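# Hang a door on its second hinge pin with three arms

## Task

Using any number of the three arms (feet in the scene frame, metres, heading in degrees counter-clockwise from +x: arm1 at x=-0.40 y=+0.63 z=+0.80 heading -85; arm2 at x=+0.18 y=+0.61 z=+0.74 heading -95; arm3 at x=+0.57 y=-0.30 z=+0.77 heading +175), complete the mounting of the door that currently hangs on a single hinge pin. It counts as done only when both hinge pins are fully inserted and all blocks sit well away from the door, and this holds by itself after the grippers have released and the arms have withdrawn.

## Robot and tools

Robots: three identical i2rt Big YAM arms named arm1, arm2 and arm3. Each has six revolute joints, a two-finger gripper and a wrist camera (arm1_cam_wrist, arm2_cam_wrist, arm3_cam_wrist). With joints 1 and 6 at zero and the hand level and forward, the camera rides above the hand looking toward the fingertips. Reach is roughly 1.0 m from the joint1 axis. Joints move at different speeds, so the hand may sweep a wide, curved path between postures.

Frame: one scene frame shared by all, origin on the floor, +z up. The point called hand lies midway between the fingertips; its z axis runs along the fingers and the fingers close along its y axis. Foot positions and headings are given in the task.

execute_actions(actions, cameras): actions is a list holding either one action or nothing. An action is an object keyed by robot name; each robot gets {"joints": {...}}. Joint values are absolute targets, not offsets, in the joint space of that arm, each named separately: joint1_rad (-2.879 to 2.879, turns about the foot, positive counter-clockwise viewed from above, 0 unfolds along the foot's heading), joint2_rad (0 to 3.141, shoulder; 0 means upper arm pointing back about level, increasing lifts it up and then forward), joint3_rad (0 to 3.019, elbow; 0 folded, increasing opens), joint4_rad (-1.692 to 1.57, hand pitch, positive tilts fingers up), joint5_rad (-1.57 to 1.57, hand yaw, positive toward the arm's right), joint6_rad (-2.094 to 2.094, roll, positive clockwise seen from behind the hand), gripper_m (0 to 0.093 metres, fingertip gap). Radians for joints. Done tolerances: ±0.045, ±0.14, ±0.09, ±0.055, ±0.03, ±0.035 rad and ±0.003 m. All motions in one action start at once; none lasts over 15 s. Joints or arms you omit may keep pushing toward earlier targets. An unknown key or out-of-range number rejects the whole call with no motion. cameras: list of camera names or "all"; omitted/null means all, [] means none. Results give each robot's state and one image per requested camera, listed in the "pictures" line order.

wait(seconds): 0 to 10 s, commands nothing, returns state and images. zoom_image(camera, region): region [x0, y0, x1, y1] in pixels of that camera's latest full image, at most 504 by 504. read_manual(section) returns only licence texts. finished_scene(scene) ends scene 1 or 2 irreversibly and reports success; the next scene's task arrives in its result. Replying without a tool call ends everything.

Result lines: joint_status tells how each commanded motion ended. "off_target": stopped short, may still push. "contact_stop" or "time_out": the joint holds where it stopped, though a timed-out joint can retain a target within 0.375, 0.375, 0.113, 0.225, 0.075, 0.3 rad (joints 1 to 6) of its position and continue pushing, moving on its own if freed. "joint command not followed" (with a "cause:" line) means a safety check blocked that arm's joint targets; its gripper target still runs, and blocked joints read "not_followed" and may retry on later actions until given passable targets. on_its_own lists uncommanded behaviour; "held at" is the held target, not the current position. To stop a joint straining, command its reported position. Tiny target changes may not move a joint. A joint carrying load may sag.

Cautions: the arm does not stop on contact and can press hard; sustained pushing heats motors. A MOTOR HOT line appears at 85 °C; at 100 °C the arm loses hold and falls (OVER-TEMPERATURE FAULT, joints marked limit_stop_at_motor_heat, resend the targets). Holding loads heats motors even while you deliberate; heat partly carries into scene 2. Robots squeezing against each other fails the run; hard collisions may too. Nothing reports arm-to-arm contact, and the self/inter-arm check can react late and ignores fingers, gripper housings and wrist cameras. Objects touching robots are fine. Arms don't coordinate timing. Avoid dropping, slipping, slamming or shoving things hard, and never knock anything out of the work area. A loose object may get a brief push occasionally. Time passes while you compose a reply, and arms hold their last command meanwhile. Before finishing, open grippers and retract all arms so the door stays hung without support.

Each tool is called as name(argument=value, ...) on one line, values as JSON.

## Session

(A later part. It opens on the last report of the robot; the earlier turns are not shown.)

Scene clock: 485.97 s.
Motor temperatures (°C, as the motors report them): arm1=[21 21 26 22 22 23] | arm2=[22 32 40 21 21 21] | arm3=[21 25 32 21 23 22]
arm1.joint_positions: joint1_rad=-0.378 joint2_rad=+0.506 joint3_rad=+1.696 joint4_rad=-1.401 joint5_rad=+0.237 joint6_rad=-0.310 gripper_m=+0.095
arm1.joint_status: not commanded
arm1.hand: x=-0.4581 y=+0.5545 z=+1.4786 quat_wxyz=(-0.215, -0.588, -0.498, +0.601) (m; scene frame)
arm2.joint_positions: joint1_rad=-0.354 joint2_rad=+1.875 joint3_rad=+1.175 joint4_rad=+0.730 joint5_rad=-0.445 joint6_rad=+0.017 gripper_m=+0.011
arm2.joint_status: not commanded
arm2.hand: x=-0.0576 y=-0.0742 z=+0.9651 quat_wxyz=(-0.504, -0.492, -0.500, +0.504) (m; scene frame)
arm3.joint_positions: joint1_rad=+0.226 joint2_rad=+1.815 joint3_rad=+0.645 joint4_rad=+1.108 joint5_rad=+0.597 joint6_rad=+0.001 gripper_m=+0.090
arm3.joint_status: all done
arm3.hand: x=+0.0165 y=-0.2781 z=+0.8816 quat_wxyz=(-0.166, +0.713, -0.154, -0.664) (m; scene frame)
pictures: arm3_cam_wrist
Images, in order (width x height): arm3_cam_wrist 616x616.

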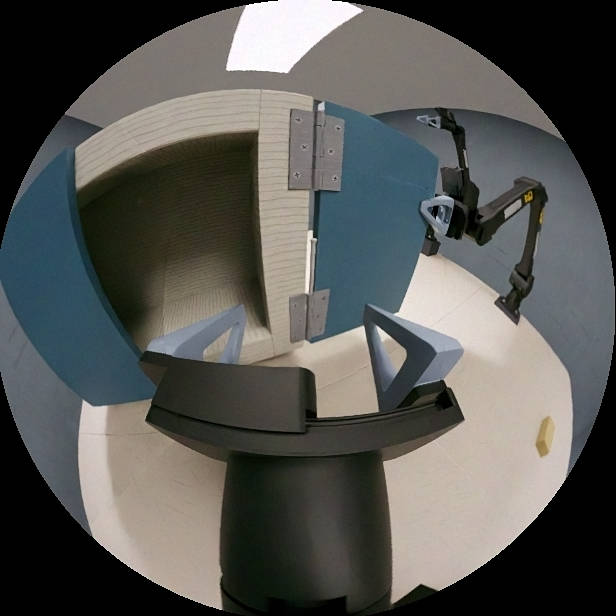

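execute_actions(actions=[{"arm2":{"joints":{"joint2_rad":1.895,"joint4_rad":0.735,"joint6_rad":-0.005}}}], cameras=["arm3_cam_wrist"])

zoom_image(camera="arm3_cam_wrist", region=[290, 280, 335, 345])

Scene clock: 494.17 s.
Motor temperatures (°C, as the motors report them): arm1=[21 21 27 22 22 23] | arm2=[22 32 40 21 22 21] | arm3=[21 25 32 21 23 22]
arm1.joint_positions: joint1_rad=-0.378 joint2_rad=+0.506 joint3_rad=+1.696 joint4_rad=-1.401 joint5_rad=+0.237 joint6_rad=-0.310 gripper_m=+0.095
arm1.joint_status: not commanded
arm1.hand: x=-0.4581 y=+0.5545 z=+1.4786 quat_wxyz=(-0.215, -0.588, -0.498, +0.601) (m; scene frame)
arm2.joint_positions: joint1_rad=-0.354 joint2_rad=+1.878 joint3_rad=+1.175 joint4_rad=+0.730 joint5_rad=-0.445 joint6_rad=+0.014 gripper_m=+0.011
arm2.joint_status: all done
arm2.hand: x=-0.0577 y=-0.0744 z=+0.9629 quat_wxyz=(-0.503, -0.492, -0.501, +0.504) (m; scene frame)
arm3.joint_positions: joint1_rad=+0.226 joint2_rad=+1.815 joint3_rad=+0.645 joint4_rad=+1.108 joint5_rad=+0.597 joint6_rad=+0.001 gripper_m=+0.090
arm3.joint_status: not commanded
arm3.hand: x=+0.0165 y=-0.2781 z=+0.8816 quat_wxyz=(-0.166, +0.713, -0.154, -0.664) (m; scene frame)
pictures: arm3_cam_wrist
Images, in order (width x height): arm3_cam_wrist 616x616.

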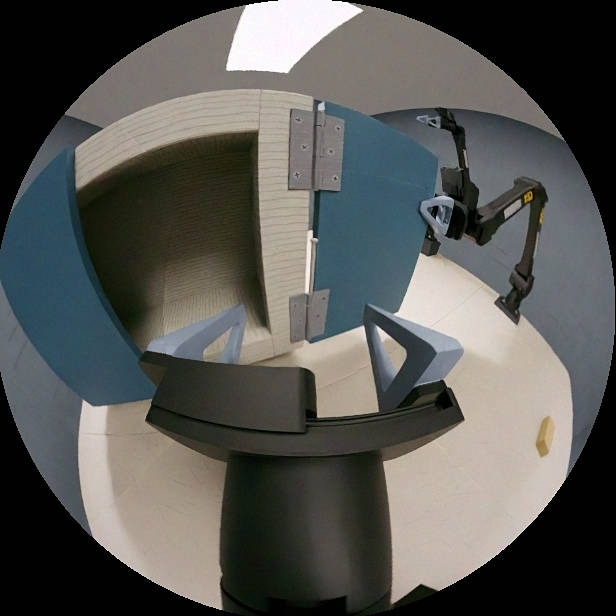

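Region (290, 280, 335, 345) of arm3_cam_wrist's 616x616 image, scaled by 7.754, with more detail than that image has; it fills the left 349 columns of this view, and the rest is white.

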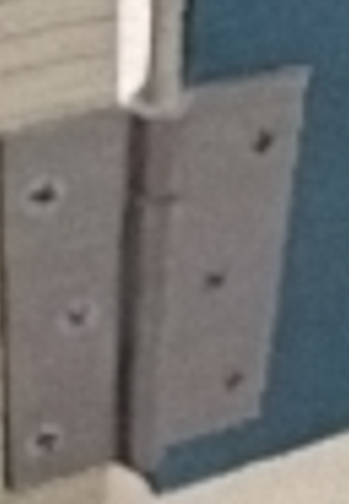

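execute_actions(actions=[{"arm2":{"joints":{"joint2_rad":1.91,"joint4_rad":0.715,"joint6_rad":-0.025}}}], cameras=["arm3_cam_wrist"])

zoom_image(camera="arm3_cam_wrist", region=[280, 225, 340, 350])

Scene clock: 497.40 s.
Motor temperatures (°C, as the motors report them): arm1=[21 21 27 22 22 23] | arm2=[22 31 40 21 22 21] | arm3=[21 25 31 21 23 22]
arm1.joint_positions: joint1_rad=-0.378 joint2_rad=+0.506 joint3_rad=+1.696 joint4_rad=-1.401 joint5_rad=+0.237 joint6_rad=-0.310 gripper_m=+0.095
arm1.joint_status: not commanded
arm1.hand: x=-0.4581 y=+0.5545 z=+1.4786 quat_wxyz=(-0.215, -0.588, -0.498, +0.601) (m; scene frame)
arm2.joint_positions: joint1_rad=-0.354 joint2_rad=+1.879 joint3_rad=+1.175 joint4_rad=+0.730 joint5_rad=-0.446 joint6_rad=+0.010 gripper_m=+0.011
arm2.joint_status: joint6_rad time_out (moved -0.004 of -0.039); the others done
arm2.on_its_own: joint6_rad reads +0.010 and still pushes toward -0.025 since a time_out
arm2.hand: x=-0.0580 y=-0.0744 z=+0.9621 quat_wxyz=(-0.502, -0.491, -0.502, +0.505) (m; scene frame)
arm3.joint_positions: joint1_rad=+0.226 joint2_rad=+1.815 joint3_rad=+0.645 joint4_rad=+1.108 joint5_rad=+0.597 joint6_rad=+0.001 gripper_m=+0.090
arm3.joint_status: not commanded
arm3.hand: x=+0.0165 y=-0.2781 z=+0.8816 quat_wxyz=(-0.166, +0.713, -0.154, -0.664) (m; scene frame)
pictures: arm3_cam_wrist
Images, in order (width x height): arm3_cam_wrist 616x616.

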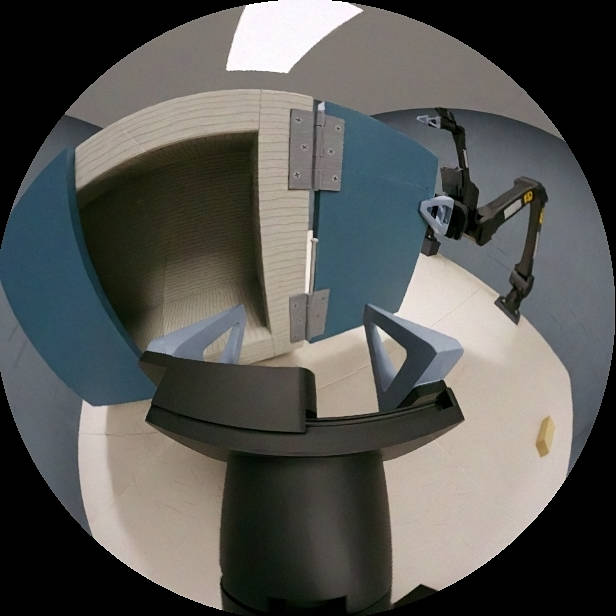

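Region (280, 225, 340, 350) of arm3_cam_wrist's 616x616 image, scaled by 4.032, with more detail than that image has; it fills the left 242 columns of this view, and the rest is white.

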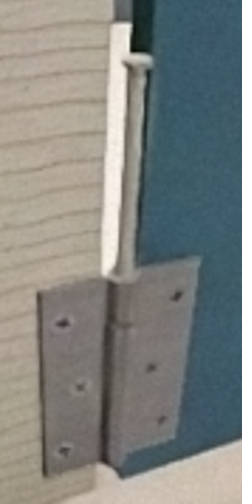

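execute_actions(actions=[{"arm2":{"joints":{"joint1_rad":-0.354,"joint2_rad":1.855,"joint4_rad":0.745,"joint5_rad":-0.446,"joint6_rad":0.008}}}], cameras=["arm3_cam_wrist"])

zoom_image(camera="arm3_cam_wrist", region=[280, 225, 340, 350])

execute_actions(actions=[{"arm2":{"joints":{"joint2_rad":1.835}}}], cameras=["arm3_cam_wrist"])

zoom_image(camera="arm3_cam_wrist", region=[280, 225, 340, 350])

Scene clock: 506.23 s.
Motor temperatures (°C, as the motors report them): arm1=[21 21 27 22 22 23] | arm2=[22 31 40 21 22 21] | arm3=[21 25 31 21 23 22]
arm1.joint_positions: joint1_rad=-0.378 joint2_rad=+0.506 joint3_rad=+1.696 joint4_rad=-1.401 joint5_rad=+0.237 joint6_rad=-0.310 gripper_m=+0.095
arm1.joint_status: not commanded
arm1.hand: x=-0.4581 y=+0.5545 z=+1.4786 quat_wxyz=(-0.215, -0.588, -0.498, +0.601) (m; scene frame)
arm2.joint_positions: joint1_rad=-0.354 joint2_rad=+1.878 joint3_rad=+1.175 joint4_rad=+0.730 joint5_rad=-0.444 joint6_rad=+0.011 gripper_m=+0.011
arm2.joint_status: all done
arm2.hand: x=-0.0585 y=-0.0742 z=+0.9632 quat_wxyz=(-0.502, -0.492, -0.501, +0.506) (m; scene frame)
arm3.joint_positions: joint1_rad=+0.226 joint2_rad=+1.815 joint3_rad=+0.645 joint4_rad=+1.108 joint5_rad=+0.597 joint6_rad=+0.001 gripper_m=+0.090
arm3.joint_status: not commanded
arm3.hand: x=+0.0165 y=-0.2781 z=+0.8816 quat_wxyz=(-0.166, +0.713, -0.154, -0.664) (m; scene frame)
pictures: arm3_cam_wrist
Images, in order (width x height): arm3_cam_wrist 616x616.

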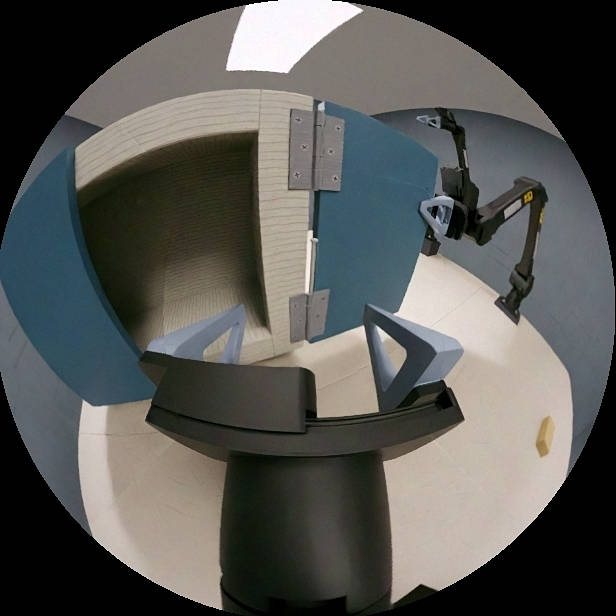

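Region (280, 225, 340, 350) of arm3_cam_wrist's 616x616 image, scaled by 4.032, with more detail than that image has; it fills the left 242 columns of this view, and the rest is white.

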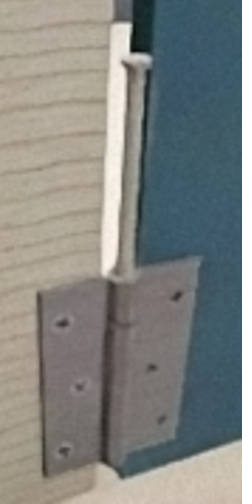

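Scene clock: 506.87 s.
Motor temperatures (°C, as the motors report them): arm1=[21 21 27 22 22 23] | arm2=[22 31 40 21 22 21] | arm3=[21 25 31 21 23 22]
arm1.joint_positions: joint1_rad=-0.378 joint2_rad=+0.506 joint3_rad=+1.696 joint4_rad=-1.401 joint5_rad=+0.237 joint6_rad=-0.310 gripper_m=+0.095
arm1.joint_status: not commanded
arm1.hand: x=-0.4581 y=+0.5545 z=+1.4786 quat_wxyz=(-0.215, -0.588, -0.498, +0.601) (m; scene frame)
arm2.joint_positions: joint1_rad=-0.354 joint2_rad=+1.877 joint3_rad=+1.175 joint4_rad=+0.730 joint5_rad=-0.443 joint6_rad=+0.011 gripper_m=+0.011
arm2.joint_status: all done
arm2.hand: x=-0.0586 y=-0.0741 z=+0.9640 quat_wxyz=(-0.502, -0.491, -0.500, +0.506) (m; scene frame)
arm3.joint_positions: joint1_rad=+0.226 joint2_rad=+1.815 joint3_rad=+0.645 joint4_rad=+1.108 joint5_rad=+0.597 joint6_rad=+0.001 gripper_m=+0.090
arm3.joint_status: not commanded
arm3.hand: x=+0.0165 y=-0.2781 z=+0.8816 quat_wxyz=(-0.166, +0.713, -0.154, -0.664) (m; scene frame)
pictures: arm3_cam_wrist
Images, in order (width x height): arm3_cam_wrist 616x616.

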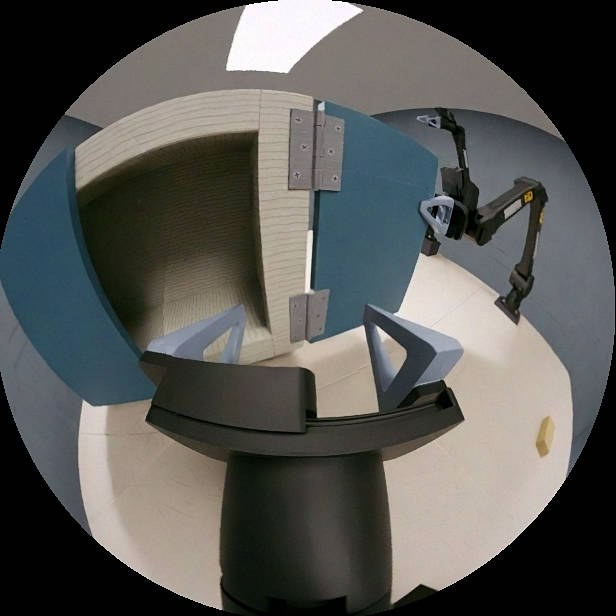

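Region (280, 225, 340, 350) of arm3_cam_wrist's 616x616 image, scaled by 4.032, with more detail than that image has; it fills the left 242 columns of this view, and the rest is white.

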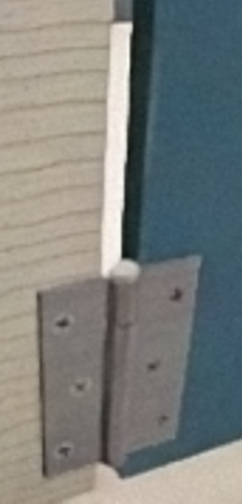

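execute_actions(actions=[{"arm2":{"joints":{"joint2_rad":1.875,"gripper_m":0.09}}}], cameras=["arm3_cam_wrist"])

zoom_image(camera="arm3_cam_wrist", region=[285, 275, 335, 350])

zoom_image(camera="arm3_cam_wrist", region=[280, 90, 350, 200])

Scene clock: 511.23 s.
Motor temperatures (°C, as the motors report them): arm1=[21 21 27 22 22 23] | arm2=[22 31 40 21 21 21] | arm3=[21 25 31 21 23 22]
arm1.joint_positions: joint1_rad=-0.378 joint2_rad=+0.506 joint3_rad=+1.696 joint4_rad=-1.401 joint5_rad=+0.237 joint6_rad=-0.310 gripper_m=+0.095
arm1.joint_status: not commanded
arm1.hand: x=-0.4581 y=+0.5545 z=+1.4786 quat_wxyz=(-0.215, -0.588, -0.498, +0.601) (m; scene frame)
arm2.joint_positions: joint1_rad=-0.354 joint2_rad=+1.876 joint3_rad=+1.175 joint4_rad=+0.730 joint5_rad=-0.443 joint6_rad=+0.012 gripper_m=+0.090
arm2.joint_status: all done
arm2.hand: x=-0.0585 y=-0.0741 z=+0.9645 quat_wxyz=(-0.502, -0.491, -0.500, +0.506) (m; scene frame)
arm3.joint_positions: joint1_rad=+0.226 joint2_rad=+1.815 joint3_rad=+0.645 joint4_rad=+1.108 joint5_rad=+0.597 joint6_rad=+0.001 gripper_m=+0.090
arm3.joint_status: not commanded
arm3.hand: x=+0.0165 y=-0.2781 z=+0.8816 quat_wxyz=(-0.166, +0.713, -0.154, -0.664) (m; scene frame)
pictures: arm3_cam_wrist
Images, in order (width x height): arm3_cam_wrist 616x616.

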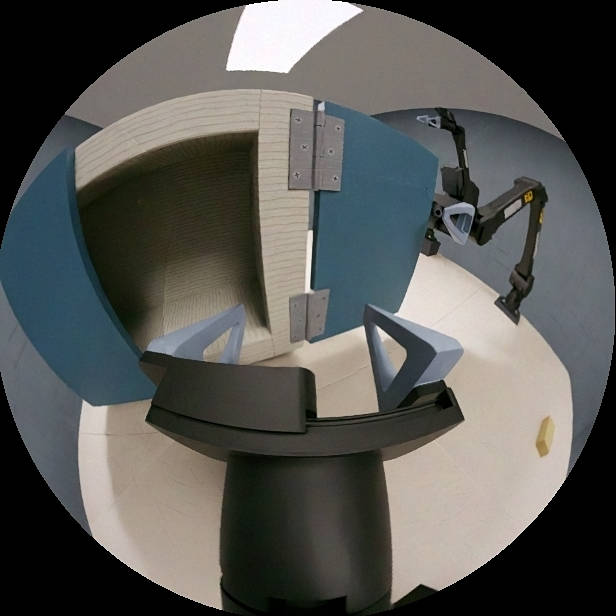

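Region (285, 275, 335, 350) of arm3_cam_wrist's 616x616 image, scaled by 6.720, with more detail than that image has.

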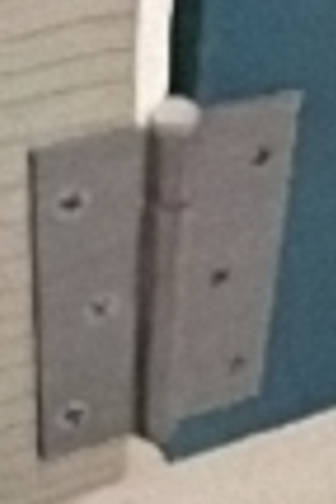

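Region (280, 90, 350, 200) of arm3_cam_wrist's 616x616 image, scaled by 4.582, with more detail than that image has; it fills the left 321 columns of this view, and the rest is white.

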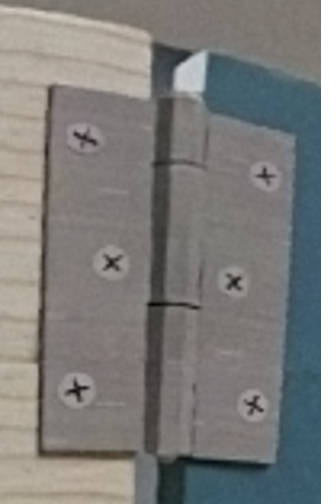

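execute_actions(actions=[{"arm2":{"joints":{"joint2_rad":1.70,"joint3_rad":0.80,"joint4_rad":0.87}},"arm3":{"joints":{"joint2_rad":1.95,"joint3_rad":0.52,"joint4_rad":1.46}}}], cameras=["arm3_cam_wrist"])

zoom_image(camera="arm3_cam_wrist", region=[260, 200, 360, 330])

Scene clock: 517.37 s.
Motor temperatures (°C, as the motors report them): arm1=[21 21 27 22 22 23] | arm2=[22 31 40 21 21 21] | arm3=[21 25 31 21 23 22]
arm1.joint_positions: joint1_rad=-0.378 joint2_rad=+0.506 joint3_rad=+1.696 joint4_rad=-1.401 joint5_rad=+0.237 joint6_rad=-0.310 gripper_m=+0.095
arm1.joint_status: not commanded
arm1.hand: x=-0.4581 y=+0.5545 z=+1.4786 quat_wxyz=(-0.215, -0.588, -0.498, +0.601) (m; scene frame)
arm2.joint_positions: joint1_rad=-0.354 joint2_rad=+1.703 joint3_rad=+0.801 joint4_rad=+0.857 joint5_rad=-0.443 joint6_rad=+0.012 gripper_m=+0.090
arm2.joint_status: all done
arm2.hand: x=-0.0096 y=+0.0319 z=+0.9200 quat_wxyz=(-0.493, -0.516, -0.509, +0.482) (m; scene frame)
arm3.joint_positions: joint1_rad=+0.226 joint2_rad=+1.960 joint3_rad=+0.514 joint4_rad=+1.434 joint5_rad=+0.598 joint6_rad=+0.001 gripper_m=+0.090
arm3.joint_status: all done
arm3.hand: x=+0.0685 y=-0.2710 z=+0.8390 quat_wxyz=(-0.160, +0.697, -0.161, -0.681) (m; scene frame)
pictures: arm3_cam_wrist
Images, in order (width x height): arm3_cam_wrist 616x616.

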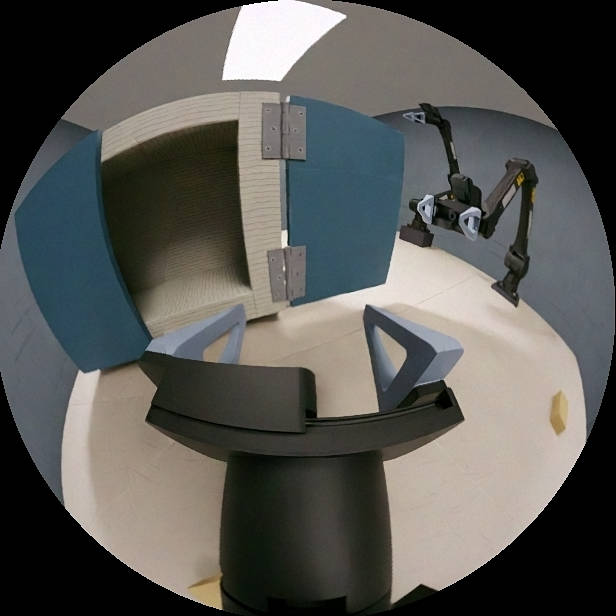

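Region (260, 200, 360, 330) of arm3_cam_wrist's 616x616 image, scaled by 3.877, with more detail than that image has; it fills the left 388 columns of this view, and the rest is white.

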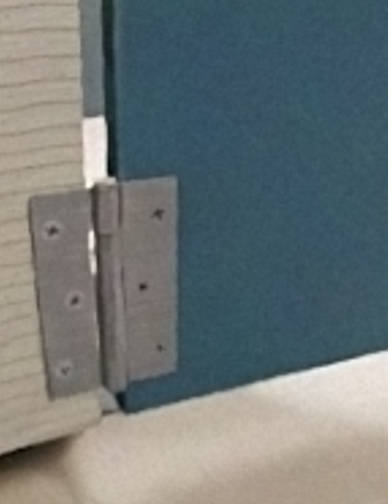

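Flush. Retract.

execute_actions(actions=[{"arm2":{"joints":{"joint2_rad":1.1,"joint3_rad":0.5,"joint4_rad":0.3}},"arm3":{"joints":{"joint2_rad":1.2,"joint3_rad":0.4,"joint4_rad":0.5}}}])

Scene clock: 520.57 s.
Motor temperatures (°C, as the motors report them): arm1=[21 21 27 22 22 23] | arm2=[22 30 39 21 21 21] | arm3=[21 25 31 21 23 22]
arm1.joint_positions: joint1_rad=-0.378 joint2_rad=+0.506 joint3_rad=+1.696 joint4_rad=-1.401 joint5_rad=+0.237 joint6_rad=-0.310 gripper_m=+0.095
arm1.joint_status: not commanded
arm1.hand: x=-0.4581 y=+0.5545 z=+1.4786 quat_wxyz=(-0.215, -0.588, -0.498, +0.601) (m; scene frame)
arm2.joint_positions: joint1_rad=-0.354 joint2_rad=+1.093 joint3_rad=+0.507 joint4_rad=+0.316 joint5_rad=-0.443 joint6_rad=+0.012 gripper_m=+0.090
arm2.joint_status: all done
arm2.hand: x=+0.0579 y=+0.1742 z=+0.9596 quat_wxyz=(-0.461, -0.586, -0.530, +0.403) (m; scene frame)
arm3.joint_positions: joint1_rad=+0.226 joint2_rad=+1.215 joint3_rad=+0.397 joint4_rad=+0.511 joint5_rad=+0.598 joint6_rad=+0.001 gripper_m=+0.090
arm3.joint_status: all done
arm3.hand: x=+0.1382 y=-0.2602 z=+0.9313 quat_wxyz=(-0.195, +0.785, -0.121, -0.575) (m; scene frame)
pictures: arm1_cam_wrist, arm2_cam_wrist, arm3_cam_wrist
Images, in order (width x height): arm1_cam_wrist 616x616, arm2_cam_wrist 616x616, arm3_cam_wrist 616x616.

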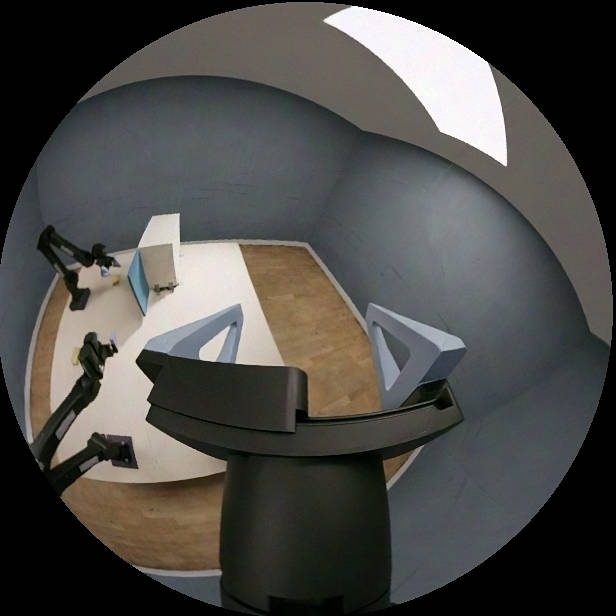

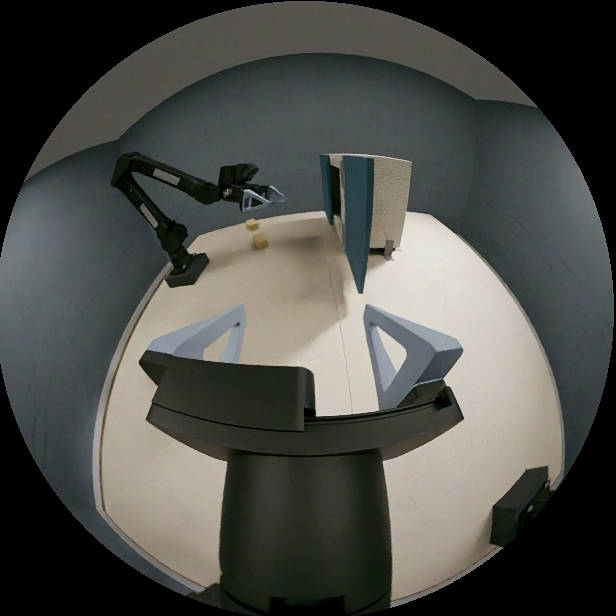

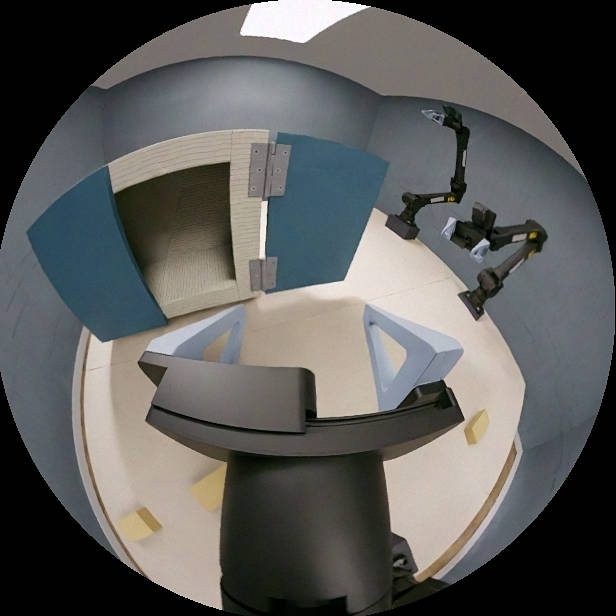

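A little further clear for arm3.

execute_actions(actions=[{"arm2":{"joints":{"joint2_rad":0.7,"joint4_rad":-0.3}},"arm3":{"joints":{"joint2_rad":0.7,"joint4_rad":-0.4}}}], cameras=["arm3_cam_wrist"])

finished_scene(scene=2)

Scene clock: 524.47 s.
Motor temperatures (°C, as the motors report them): arm1=[21 21 27 22 22 23] | arm2=[22 30 39 21 21 21] | arm3=[21 25 31 21 23 22]
arm1.joint_positions: joint1_rad=-0.378 joint2_rad=+0.506 joint3_rad=+1.696 joint4_rad=-1.401 joint5_rad=+0.237 joint6_rad=-0.310 gripper_m=+0.095
arm1.joint_status: not commanded
arm1.hand: x=-0.4581 y=+0.5545 z=+1.4786 quat_wxyz=(-0.215, -0.588, -0.498, +0.601) (m; scene frame)
arm2.joint_positions: joint1_rad=-0.354 joint2_rad=+0.694 joint3_rad=+0.507 joint4_rad=-0.285 joint5_rad=-0.443 joint6_rad=+0.012 gripper_m=+0.090
arm2.joint_status: all done
arm2.hand: x=+0.0979 y=+0.2587 z=+0.9839 quat_wxyz=(-0.427, -0.644, -0.543, +0.329) (m; scene frame)
arm3.joint_positions: joint1_rad=+0.226 joint2_rad=+0.705 joint3_rad=+0.397 joint4_rad=-0.389 joint5_rad=+0.598 joint6_rad=+0.001 gripper_m=+0.090
arm3.joint_status: all done
arm3.hand: x=+0.2507 y=-0.2441 z=+0.9405 quat_wxyz=(-0.235, +0.875, -0.064, -0.418) (m; scene frame)
pictures: arm3_cam_wrist
Images, in order (width x height): arm3_cam_wrist 616x616.

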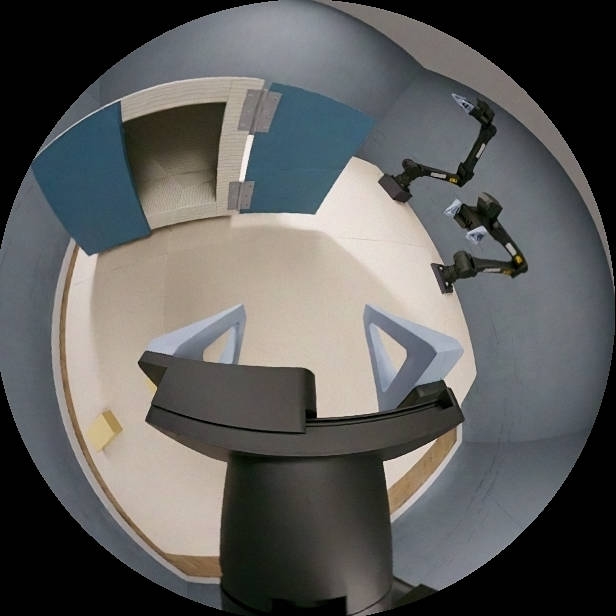

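The scene is finished: the task was done.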